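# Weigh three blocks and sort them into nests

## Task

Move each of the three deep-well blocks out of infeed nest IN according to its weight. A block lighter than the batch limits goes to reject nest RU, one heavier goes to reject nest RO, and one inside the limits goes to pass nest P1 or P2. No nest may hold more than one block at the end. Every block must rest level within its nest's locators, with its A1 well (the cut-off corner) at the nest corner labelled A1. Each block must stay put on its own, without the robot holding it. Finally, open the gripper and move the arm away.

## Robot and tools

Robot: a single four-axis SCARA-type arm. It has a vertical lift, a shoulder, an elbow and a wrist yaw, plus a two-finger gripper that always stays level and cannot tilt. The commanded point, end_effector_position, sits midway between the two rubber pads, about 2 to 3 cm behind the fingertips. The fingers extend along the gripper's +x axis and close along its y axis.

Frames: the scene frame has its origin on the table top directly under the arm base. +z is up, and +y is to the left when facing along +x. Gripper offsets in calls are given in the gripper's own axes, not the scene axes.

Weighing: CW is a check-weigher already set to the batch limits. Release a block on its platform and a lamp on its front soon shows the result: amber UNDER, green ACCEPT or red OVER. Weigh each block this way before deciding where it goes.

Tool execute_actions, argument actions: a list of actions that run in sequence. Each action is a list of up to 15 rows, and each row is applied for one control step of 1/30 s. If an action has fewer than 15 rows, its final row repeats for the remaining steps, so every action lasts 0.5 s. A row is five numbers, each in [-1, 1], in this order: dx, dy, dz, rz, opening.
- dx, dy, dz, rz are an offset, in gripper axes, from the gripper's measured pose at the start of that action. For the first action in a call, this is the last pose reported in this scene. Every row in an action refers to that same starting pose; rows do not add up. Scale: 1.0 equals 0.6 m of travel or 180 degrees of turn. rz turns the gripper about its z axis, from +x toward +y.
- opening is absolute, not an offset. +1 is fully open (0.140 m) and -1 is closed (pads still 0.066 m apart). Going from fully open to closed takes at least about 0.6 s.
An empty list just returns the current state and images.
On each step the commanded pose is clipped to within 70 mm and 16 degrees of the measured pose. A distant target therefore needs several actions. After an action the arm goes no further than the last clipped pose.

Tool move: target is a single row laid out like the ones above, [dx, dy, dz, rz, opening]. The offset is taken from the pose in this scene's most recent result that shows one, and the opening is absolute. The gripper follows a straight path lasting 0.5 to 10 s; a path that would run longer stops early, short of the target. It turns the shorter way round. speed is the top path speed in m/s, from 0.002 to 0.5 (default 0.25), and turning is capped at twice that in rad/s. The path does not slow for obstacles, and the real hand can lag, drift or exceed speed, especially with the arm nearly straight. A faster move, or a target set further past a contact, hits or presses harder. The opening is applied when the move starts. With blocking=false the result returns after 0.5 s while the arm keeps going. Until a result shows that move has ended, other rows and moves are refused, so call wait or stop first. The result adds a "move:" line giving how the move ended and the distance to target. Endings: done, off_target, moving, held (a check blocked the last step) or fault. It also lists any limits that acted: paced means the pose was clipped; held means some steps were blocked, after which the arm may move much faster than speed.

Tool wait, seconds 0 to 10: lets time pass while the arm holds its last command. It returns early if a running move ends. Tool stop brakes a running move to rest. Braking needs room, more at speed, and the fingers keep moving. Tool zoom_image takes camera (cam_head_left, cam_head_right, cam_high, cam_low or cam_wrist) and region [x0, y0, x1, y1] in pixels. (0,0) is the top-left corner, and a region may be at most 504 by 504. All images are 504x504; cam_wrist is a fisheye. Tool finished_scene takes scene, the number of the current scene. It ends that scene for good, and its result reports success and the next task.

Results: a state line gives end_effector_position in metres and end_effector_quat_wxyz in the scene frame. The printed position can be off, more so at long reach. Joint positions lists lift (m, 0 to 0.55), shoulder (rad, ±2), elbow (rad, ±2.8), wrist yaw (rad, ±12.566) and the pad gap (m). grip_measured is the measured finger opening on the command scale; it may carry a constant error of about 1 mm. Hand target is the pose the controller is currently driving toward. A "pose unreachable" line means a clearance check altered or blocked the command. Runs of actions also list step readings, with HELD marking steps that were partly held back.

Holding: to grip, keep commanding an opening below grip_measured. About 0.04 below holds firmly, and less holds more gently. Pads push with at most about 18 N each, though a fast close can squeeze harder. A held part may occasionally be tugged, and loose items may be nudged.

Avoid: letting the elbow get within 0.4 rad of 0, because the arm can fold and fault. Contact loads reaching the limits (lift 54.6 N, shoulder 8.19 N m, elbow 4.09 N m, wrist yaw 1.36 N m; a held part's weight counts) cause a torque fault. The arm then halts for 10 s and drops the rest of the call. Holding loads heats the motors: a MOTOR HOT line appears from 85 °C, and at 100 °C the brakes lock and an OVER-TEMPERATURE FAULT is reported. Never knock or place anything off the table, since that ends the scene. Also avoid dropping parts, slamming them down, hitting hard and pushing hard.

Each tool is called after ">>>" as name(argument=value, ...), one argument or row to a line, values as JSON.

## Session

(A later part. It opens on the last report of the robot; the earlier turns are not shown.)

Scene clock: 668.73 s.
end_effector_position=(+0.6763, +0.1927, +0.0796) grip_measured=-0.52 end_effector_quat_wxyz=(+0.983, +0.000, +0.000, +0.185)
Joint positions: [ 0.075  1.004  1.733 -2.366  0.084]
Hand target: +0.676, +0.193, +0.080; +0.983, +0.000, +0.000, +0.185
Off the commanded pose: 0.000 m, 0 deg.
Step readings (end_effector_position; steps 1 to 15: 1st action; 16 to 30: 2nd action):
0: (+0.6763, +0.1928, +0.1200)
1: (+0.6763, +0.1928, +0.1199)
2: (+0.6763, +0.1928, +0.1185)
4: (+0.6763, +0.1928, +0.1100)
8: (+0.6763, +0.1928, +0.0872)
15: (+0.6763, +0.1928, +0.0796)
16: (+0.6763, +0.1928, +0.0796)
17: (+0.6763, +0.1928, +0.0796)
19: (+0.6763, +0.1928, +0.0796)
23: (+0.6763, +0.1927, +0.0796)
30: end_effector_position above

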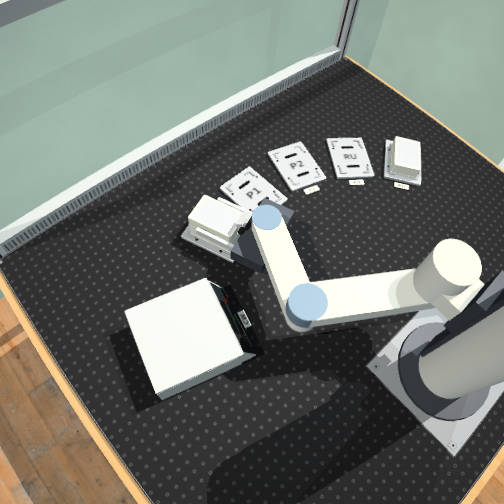

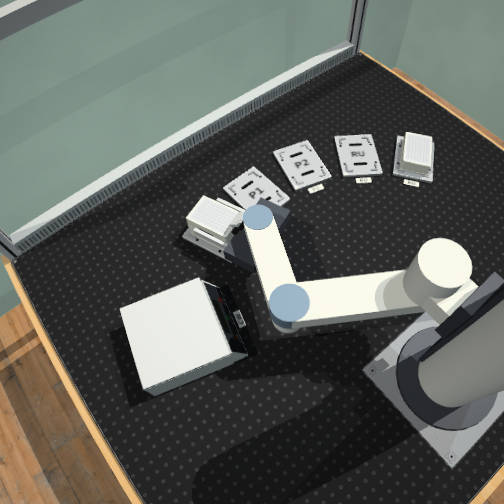

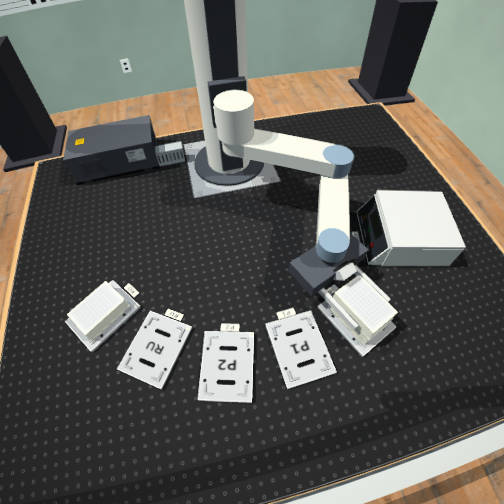

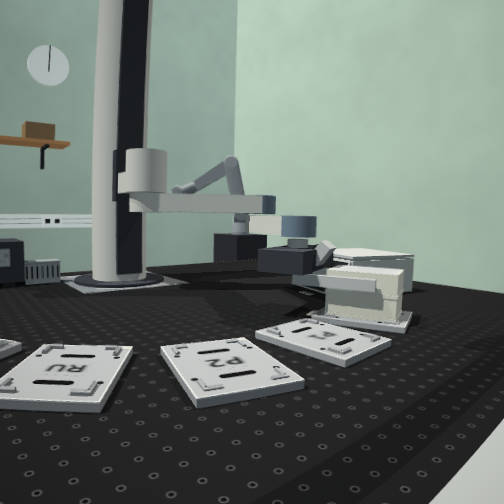

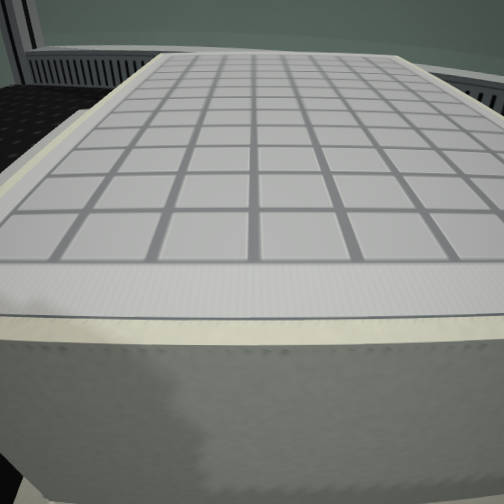

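>>> move(
  target=[0, 0, 0.1, 0, -0.56],
  speed=0.25,
)

>>> move(
  target=[-0.1316, 0.5492, -0.005, 0.243, -0.56],
  speed=0.4,
)

Scene clock: 680.40 s.
end_effector_position=(+0.6763, +0.1928, +0.1396) grip_measured=-0.52 end_effector_quat_wxyz=(+0.983, +0.000, +0.000, +0.185)
Joint positions: [ 0.135  1.004  1.733 -2.366  0.084]
Hand target: +0.676, +0.193, +0.140; +0.983, +0.000, +0.000, +0.185
Off the commanded pose: 0.000 m, 0 deg.
move: done

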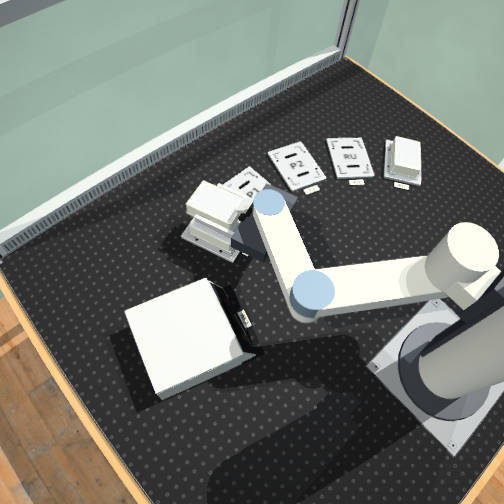

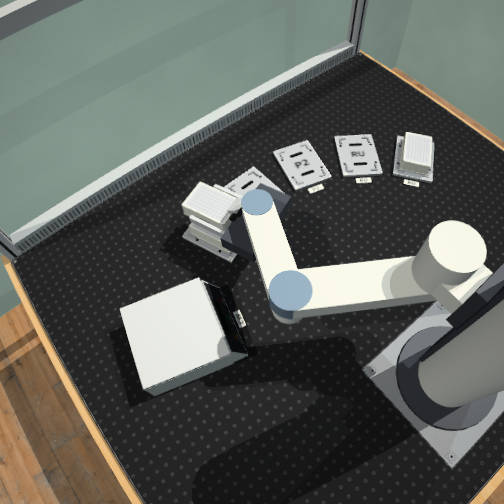

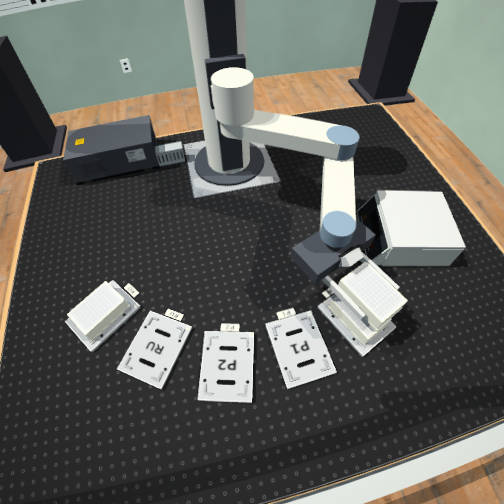

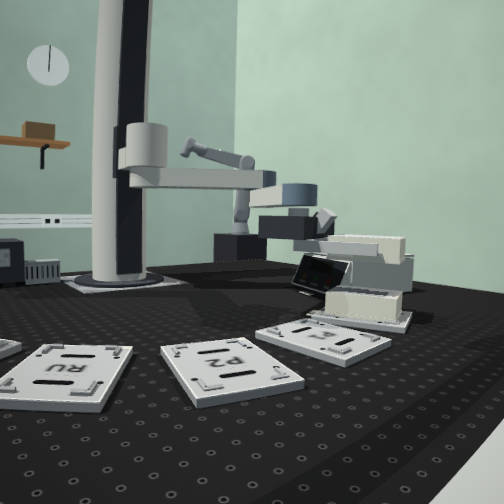

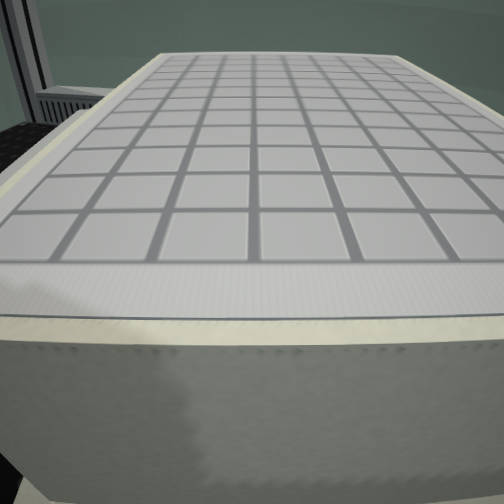

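Scene clock: 681.77 s.
end_effector_position=(+0.4829, +0.4713, +0.1366) grip_measured=-0.52 end_effector_quat_wxyz=(+0.843, +0.000, +0.000, +0.538)
Joint positions: [ 0.132  1.507  1.909 -2.28   0.084]
Hand target: +0.483, +0.471, +0.137; +0.843, +0.000, +0.000, +0.538
Off the commanded pose: 0.000 m, 0 deg.
move: done

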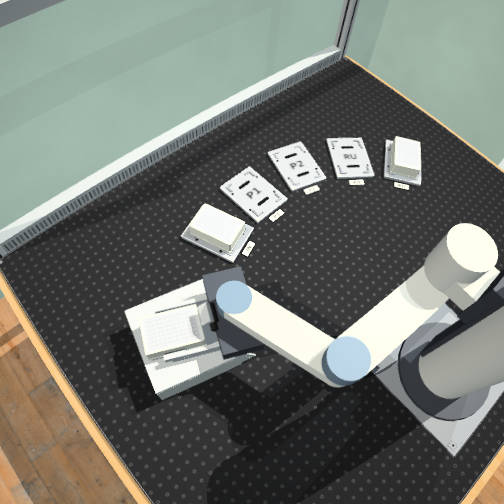

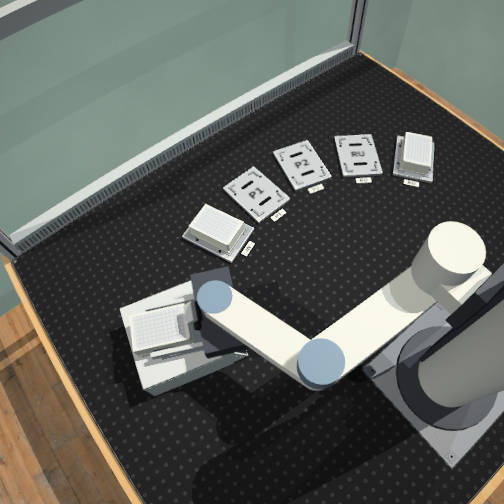

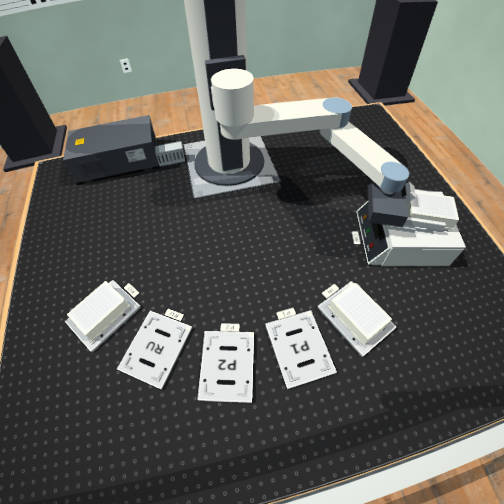

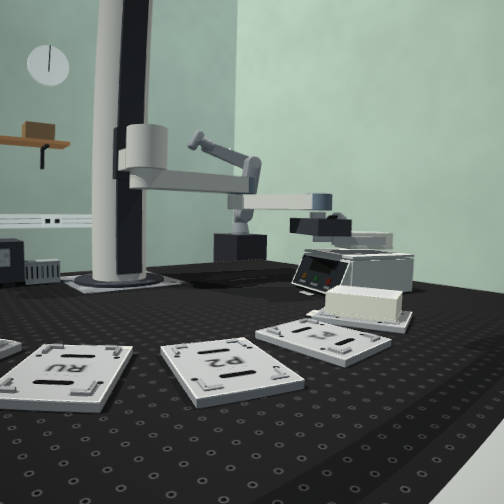

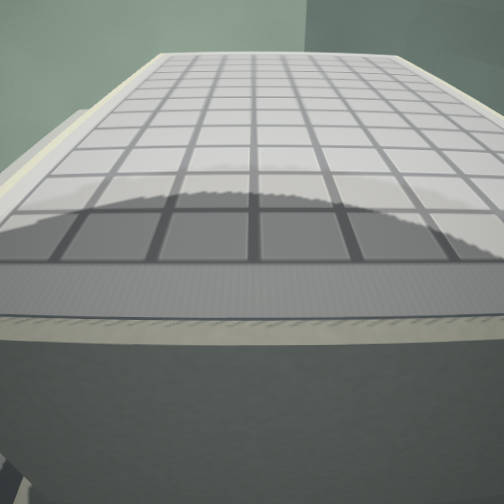

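>>> execute_actions(
  actions=[
    [[0,0,-0.003,0,-0.56],[0,0,-0.006,0,-0.56],[0,0,-0.0085,0,-0.56],[0,0,-0.0105,0,-0.56],[0,0,-0.012,0,-0.56],[0,0,-0.013,0,-0.56],[0,0,-0.0137,0,-0.56],[0,0,-0.0143,0,-0.56],[0,0,-0.0148,0,-0.56],[0,0,-0.0152,0,-0.56],[0,0,-0.0156,0,-0.56],[0,0,-0.0157,0,-0.56],[0,0,-0.0157,0,-0.53],[0,0,-0.0157,0,-0.50],[0,0,-0.0157,0,-0.42]],
  ],
)

>>> wait(
  seconds=2,
)

>>> zoom_image(
  camera="cam_high",
  region=[340, 150, 480, 280],
)

Scene clock: 691.43 s.
end_effector_position=(+0.4829, +0.4713, +0.1272) grip_measured=-0.47 end_effector_quat_wxyz=(+0.843, +0.000, +0.000, +0.538)
Joint positions: [ 0.122  1.507  1.909 -2.28   0.086]
Hand target: +0.483, +0.471, +0.127; +0.843, +0.000, +0.000, +0.538
Off the commanded pose: 0.000 m, 0 deg.
Step readings (end_effector_position):
0: (+0.4829, +0.4713, +0.1366)
1: (+0.4829, +0.4713, +0.1365)
2: (+0.4829, +0.4713, +0.1352)
4: (+0.4829, +0.4713, +0.1317)
8: (+0.4829, +0.4713, +0.1282)
15: end_effector_position above

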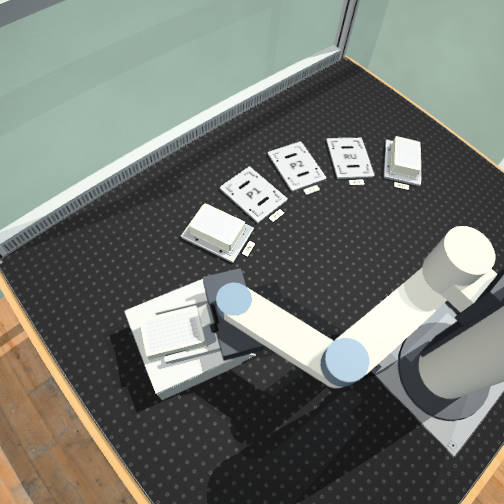

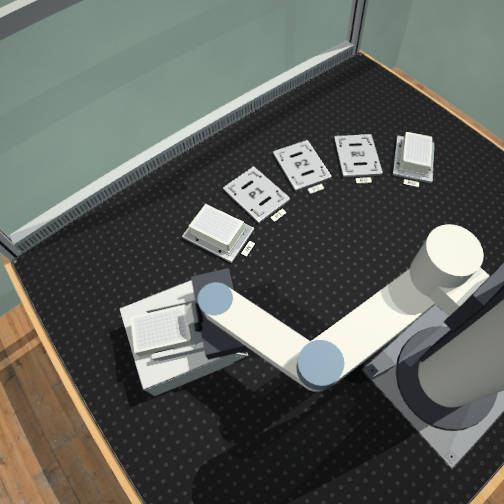

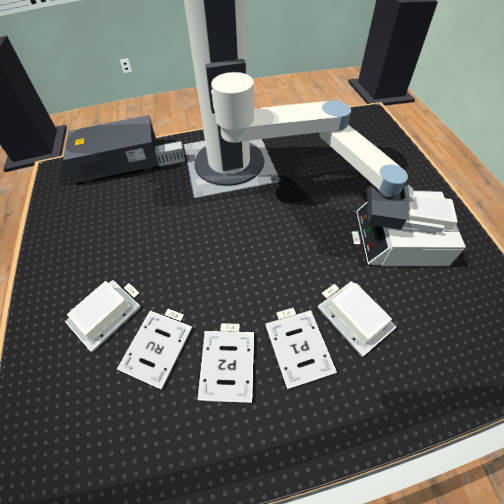

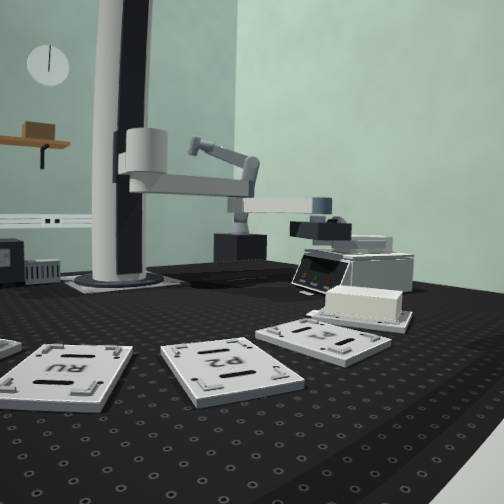

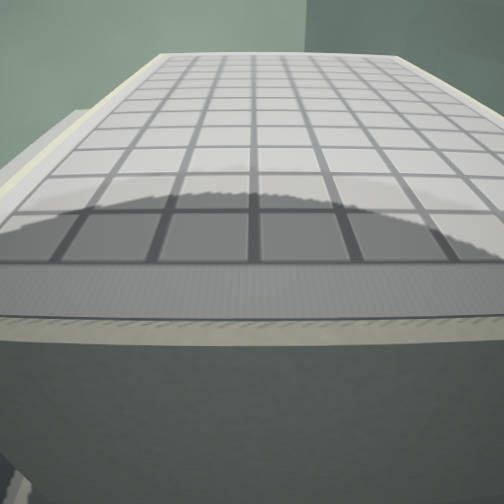

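Scene clock: 693.43 s.
end_effector_position=(+0.4829, +0.4713, +0.1272) grip_measured=-0.42 end_effector_quat_wxyz=(+0.843, +0.000, +0.000, +0.538)
Joint positions: [ 0.122  1.507  1.909 -2.28   0.087]
Hand target: +0.483, +0.471, +0.127; +0.843, +0.000, +0.000, +0.538
Off the commanded pose: 0.000 m, 0 deg.
wait: 2.00 s; at rest by 0.20 s

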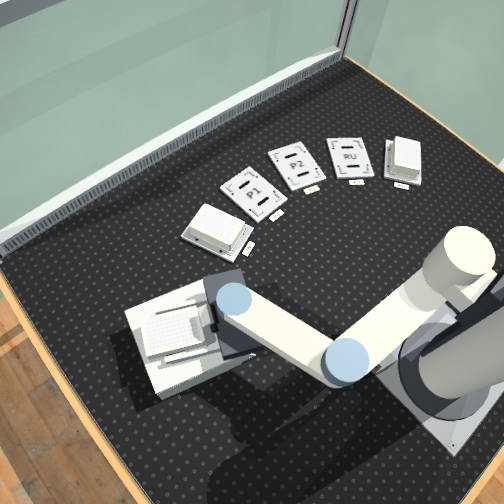

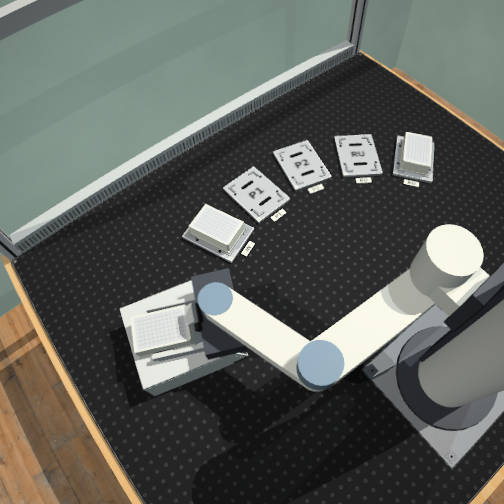

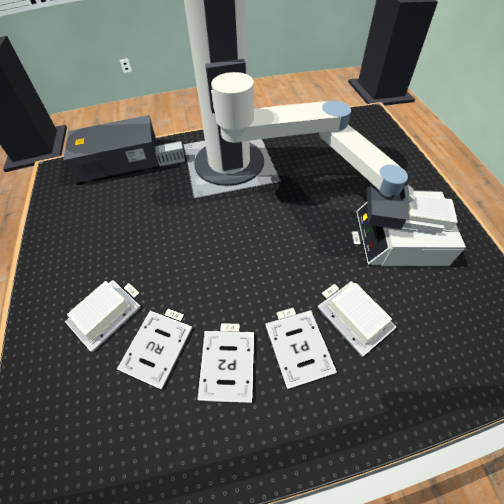

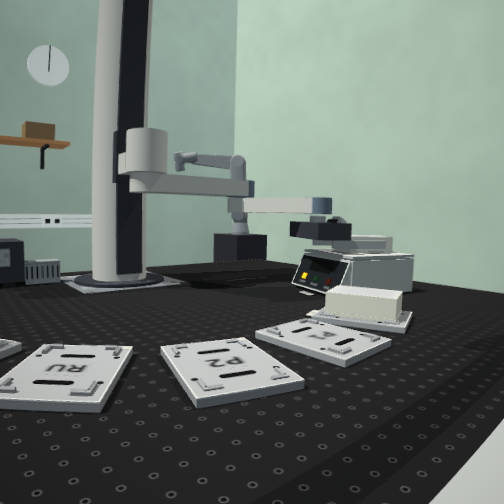

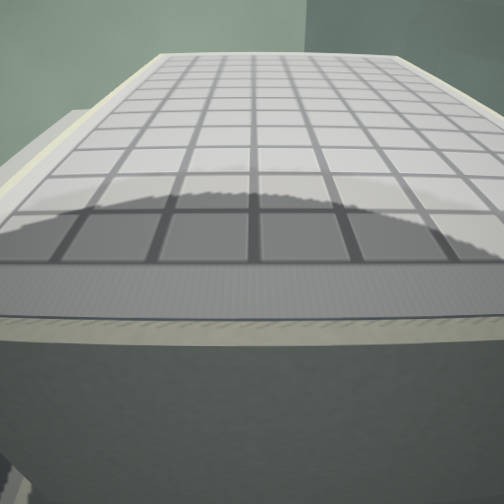

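Region (340, 150, 480, 280) of cam_high's 504x504 image, scaled by 3.600, with more detail than that image has; it fills the top 468 rows of this view, and the rest is white.

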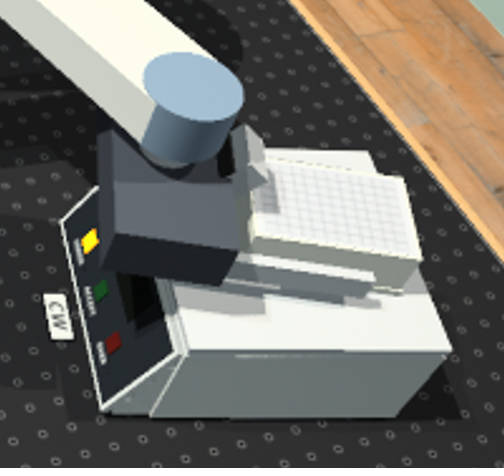

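>>> execute_actions(
  actions=[
    [[0,0,0,0,-0.46],[0,0,0,0,-0.48],[0,0,0,0,-0.49],[0,0,0,0,-0.50],[0,0,0,0,-0.51],[0,0,0,0,-0.52],[0,0,0,0,-0.53],[0,0,0,0,-0.54],[0,0,0,0,-0.55],[0,0,0,0,-0.56],[0,0,0,0,-0.56],[0,0,0,0,-0.56],[0,0,0.002,0,-0.56],[0,0,0.004,0,-0.56],[0,0,0.006,0,-0.56]],
  ],
)

>>> move(
  target=[-0.1167, 0, 0.046, 0, -0.56],
  speed=0.3,
)

Scene clock: 713.73 s.
end_effector_position=(+0.4829, +0.4713, +0.1294) grip_measured=-0.52 end_effector_quat_wxyz=(+0.843, +0.000, +0.000, +0.538)
Joint positions: [ 0.124  1.507  1.909 -2.28   0.084]
Hand target: +0.483, +0.471, +0.131; +0.843, +0.000, +0.000, +0.538
Off the commanded pose: 0.001 m, 0 deg.
Step readings (end_effector_position):
0: (+0.4829, +0.4713, +0.1272)
1: (+0.4829, +0.4713, +0.1272)
2: (+0.4829, +0.4713, +0.1272)
4: (+0.4829, +0.4713, +0.1272)
8: (+0.4829, +0.4713, +0.1272)
15: end_effector_position above

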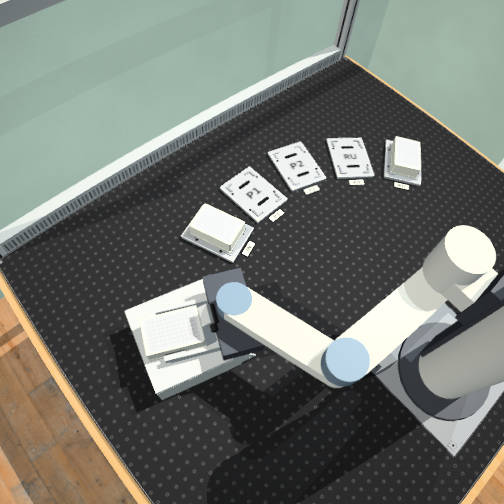

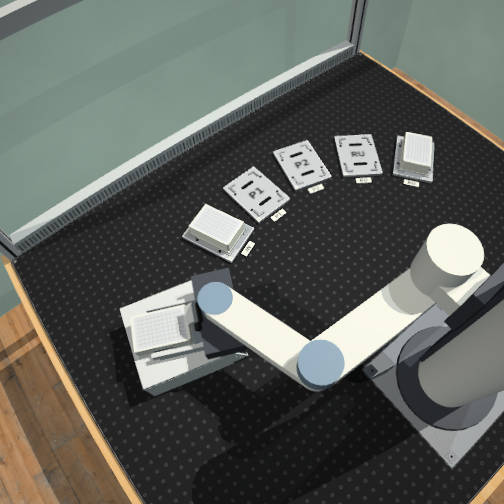

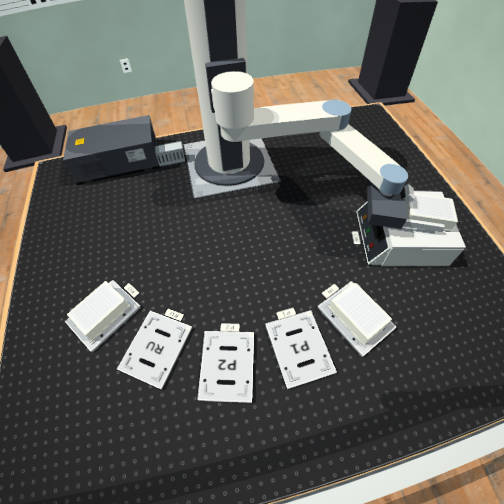

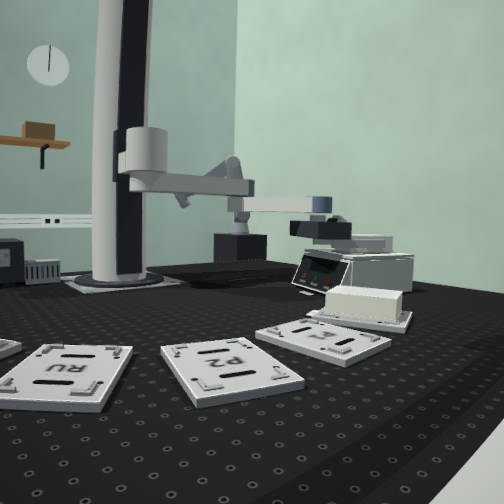

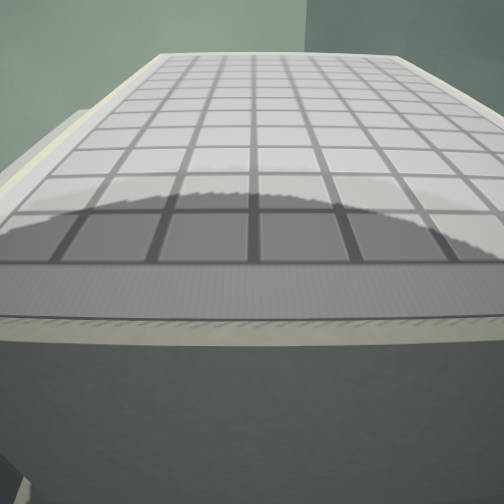

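Scene clock: 714.47 s.
end_effector_position=(+0.4535, +0.4078, +0.1570) grip_measured=-0.52 end_effector_quat_wxyz=(+0.843, +0.000, +0.000, +0.538)
Joint positions: [ 0.152  1.644  1.504 -2.013  0.084]
Hand target: +0.453, +0.408, +0.157; +0.843, +0.000, +0.000, +0.538
Off the commanded pose: 0.000 m, 0 deg.
move: done

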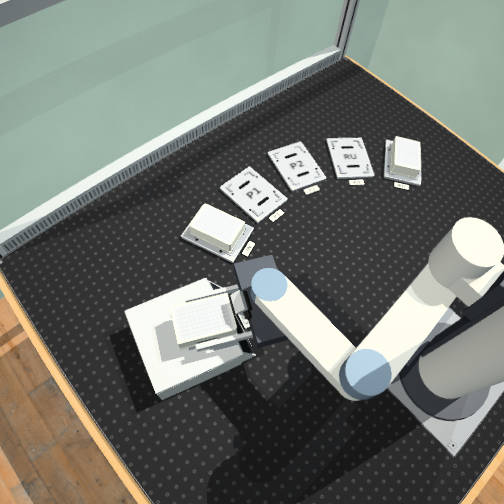

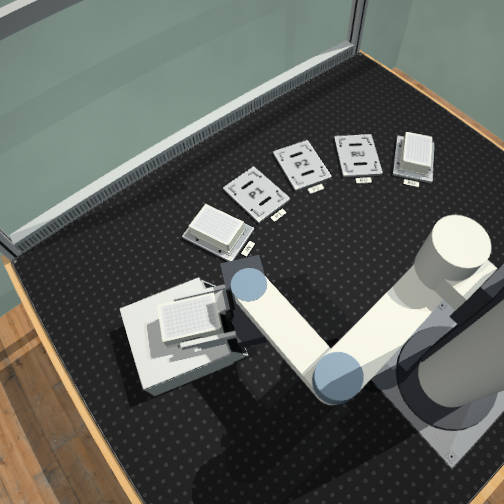

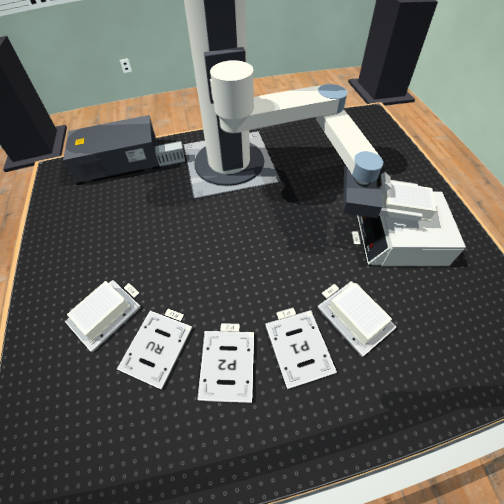

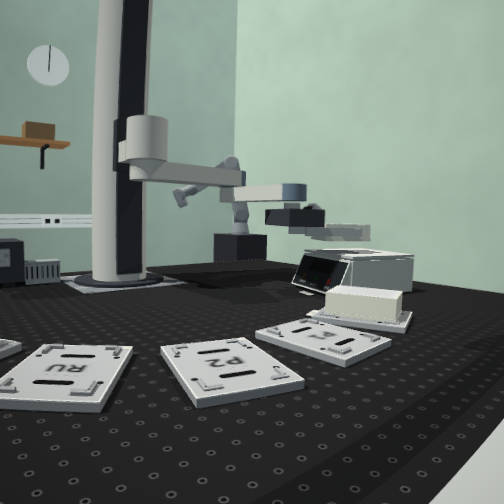

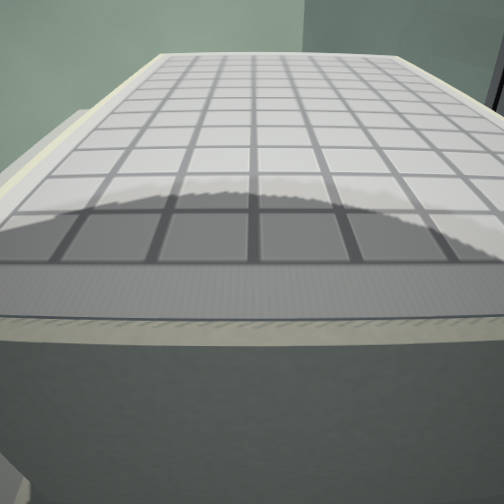

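>>> move(
  target=[-0.9712, -0.774, -0.1683, -0.5544, -0.56],
  speed=0.45,
)

Scene clock: 730.90 s.
end_effector_position=(+0.6285, -0.3168, +0.0560) grip_measured=-0.52 end_effector_quat_wxyz=(+0.954, +0.000, +0.000, -0.299)
Joint positions: [ 0.051 -0.015  1.832 -2.423  0.084]
Hand target: +0.628, -0.317, +0.056; +0.954, +0.000, +0.000, -0.299
Off the commanded pose: 0.000 m, 0 deg.
move: done

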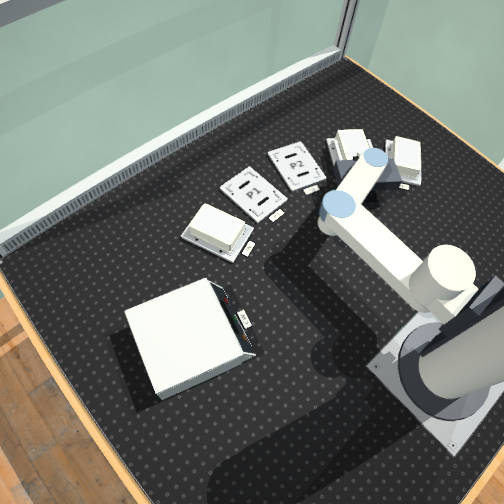

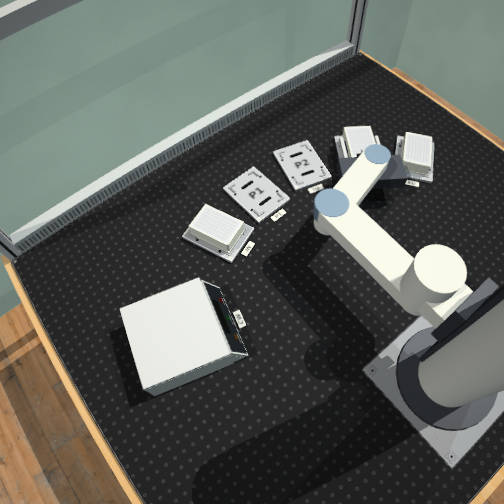

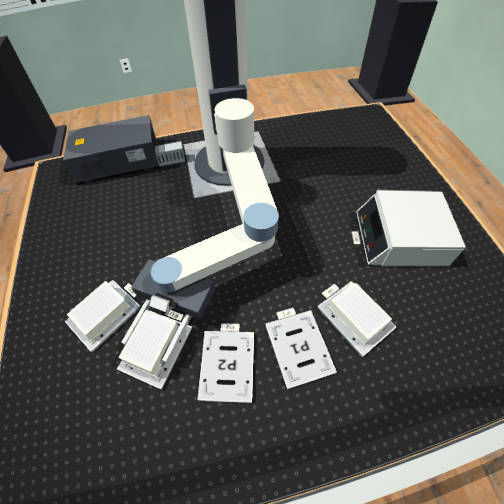

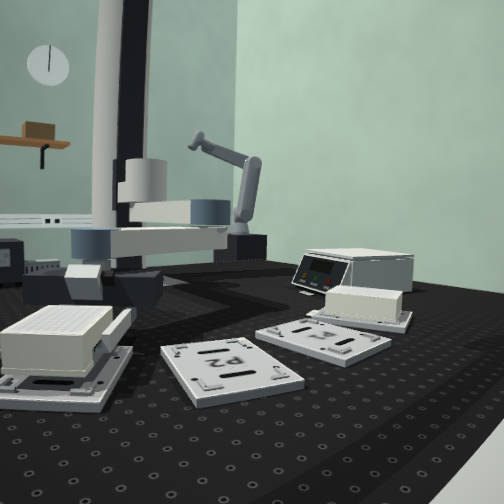

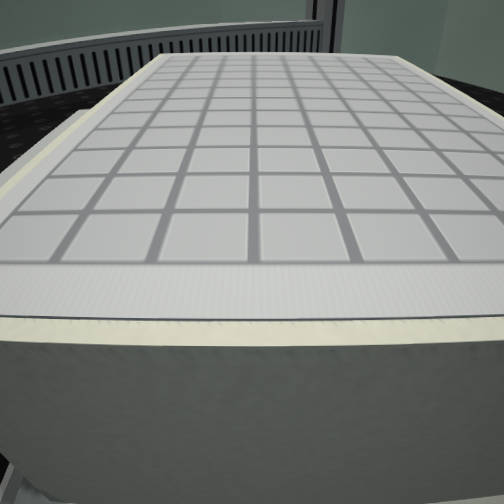

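>>> execute_actions(
  actions=[
    [[0,0.0008,-0.003,0,-0.56],[0,0.0008,-0.006,0,-0.56],[0,0.0008,-0.009,0,-0.56],[0,0.0008,-0.012,0,-0.56],[0,0.0008,-0.014,0,-0.56],[0,0.0008,-0.016,0,-0.56],[0,0.0008,-0.0175,0,-0.56],[0,0.0008,-0.0185,0,-0.56],[0,0.0008,-0.0195,0,-0.56],[0,0.0008,-0.0205,0,-0.56],[0,0.0008,-0.0215,0,-0.56],[0,0.0008,-0.0225,0,-0.56]],
  ],
)

>>> zoom_image(
  camera="cam_low",
  region=[0, 290, 150, 420],
)

Scene clock: 742.27 s.
end_effector_position=(+0.6288, -0.3165, +0.0424) grip_measured=-0.52 end_effector_quat_wxyz=(+0.954, +0.000, +0.000, -0.299)
Joint positions: [ 0.037 -0.014  1.832 -2.425  0.084]
Hand target: +0.629, -0.316, +0.043; +0.954, +0.000, +0.000, -0.299
Off the commanded pose: 0.000 m, 0 deg.
Step readings (end_effector_position):
0: (+0.6285, -0.3168, +0.0560)
1: (+0.6285, -0.3168, +0.0559)
2: (+0.6286, -0.3166, +0.0547)
4: (+0.6287, -0.3164, +0.0509)
8: (+0.6287, -0.3164, +0.0454)
15: end_effector_position above

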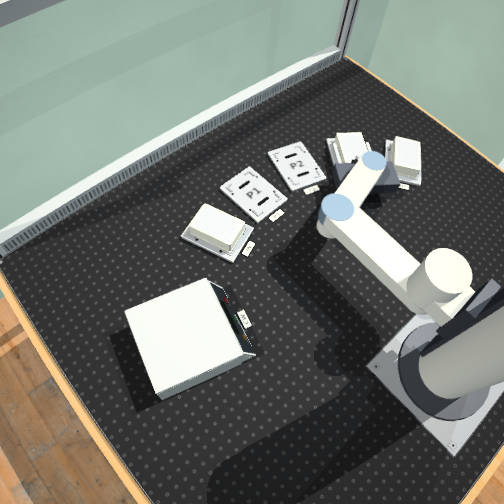

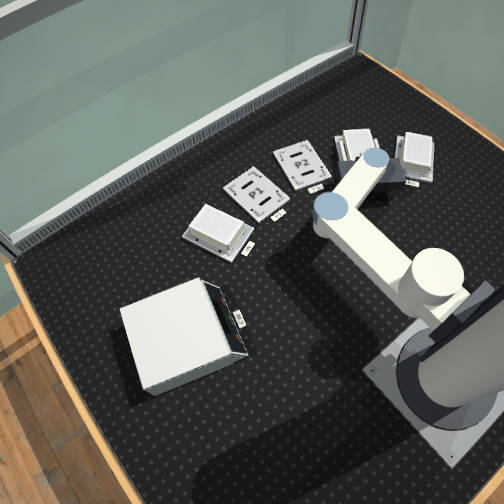

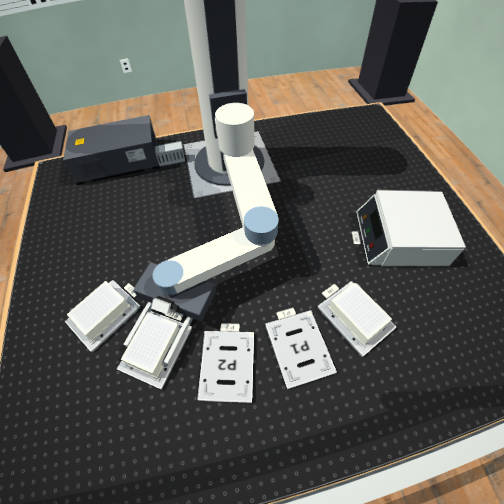

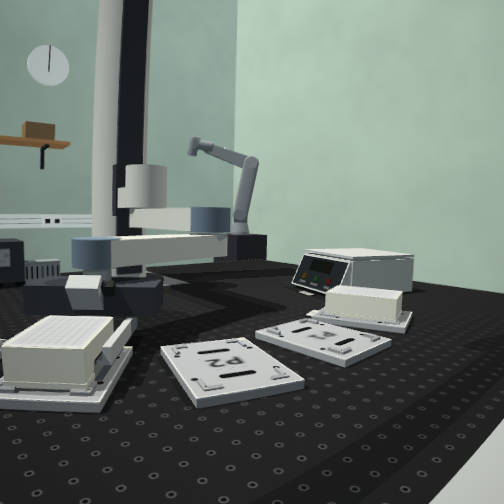

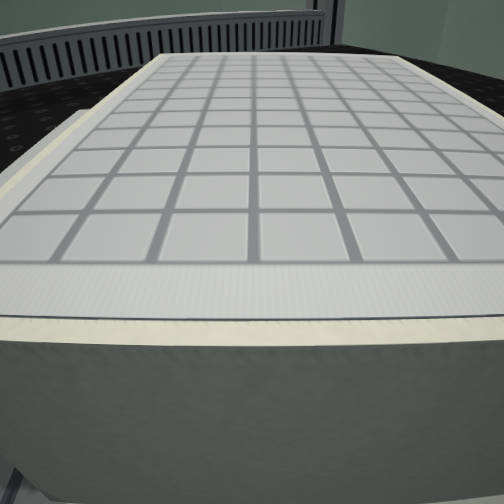

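Region (0, 290, 150, 420) of cam_low's 504x504 image, scaled by 3.360, with more detail than that image has; it fills the top 437 rows of this view, and the rest is white.

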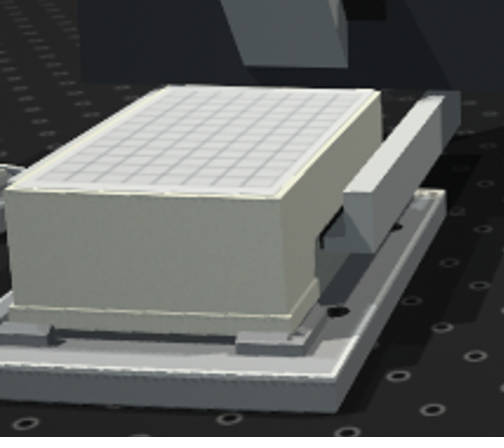

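>>> execute_actions(
  actions=[
    [[0,0,-0.001,0,-0.56],[0,0,-0.002,0,-0.56],[0,0,-0.0028,0,-0.56],[0,0,-0.0034,0,-0.56],[0,0,-0.0039,0,-0.56],[0,0,-0.0043,0,-0.56],[0,0,-0.0047,0,-0.56],[0,0,-0.005,0,-0.56],[0,0,-0.005,0,-0.56],[0,0,-0.005,0,-0.56],[0,0,-0.005,0,-0.53],[0,0,-0.005,0,-0.5],[0,0,-0.005,0,-0.4],[0,0,-0.005,0,-0.2],[0,0,-0.005,0,0]],
  ],
)

>>> zoom_image(
  camera="cam_low",
  region=[0, 290, 150, 420],
)

Scene clock: 749.13 s.
end_effector_position=(+0.6288, -0.3165, +0.0395) grip_measured=-0.25 end_effector_quat_wxyz=(+0.954, +0.000, +0.000, -0.299)
Joint positions: [ 0.034 -0.014  1.833 -2.425  0.094]
Hand target: +0.629, -0.316, +0.039; +0.954, +0.000, +0.000, -0.299
Off the commanded pose: 0.000 m, 0 deg.
Step readings (end_effector_position):
0: (+0.6288, -0.3165, +0.0424)
1: (+0.6288, -0.3165, +0.0424)
2: (+0.6289, -0.3165, +0.0418)
4: (+0.6289, -0.3165, +0.0407)
8: (+0.6289, -0.3164, +0.0396)
15: end_effector_position above

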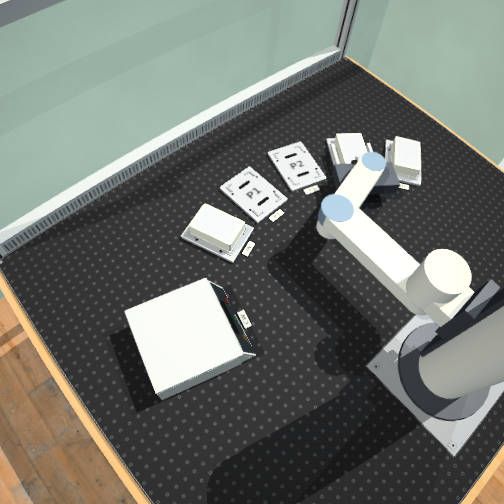

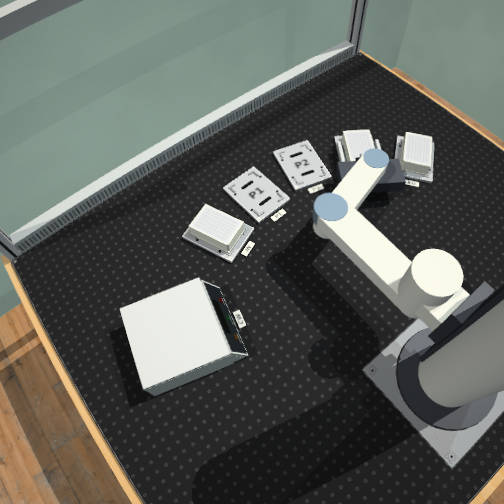

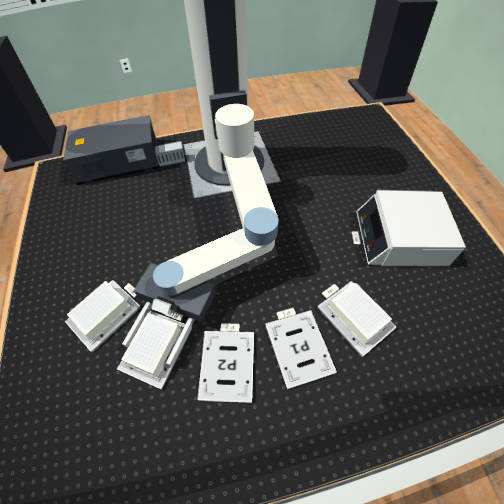

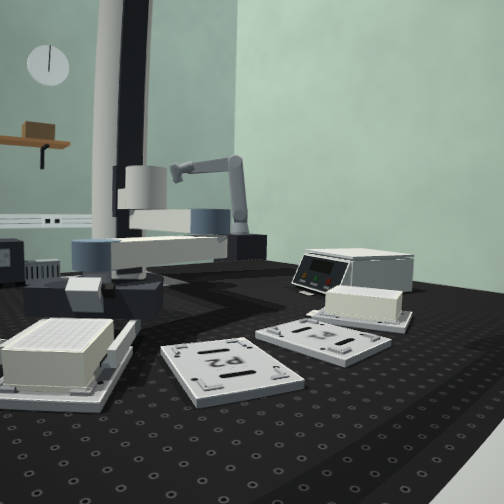

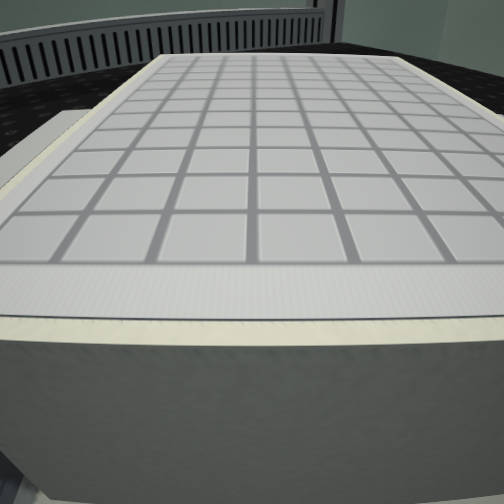

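Region (0, 290, 150, 420) of cam_low's 504x504 image, scaled by 3.360, with more detail than that image has; it fills the top 437 rows of this view, and the rest is white.

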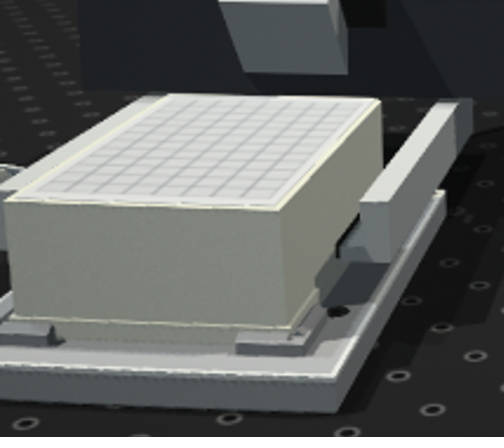

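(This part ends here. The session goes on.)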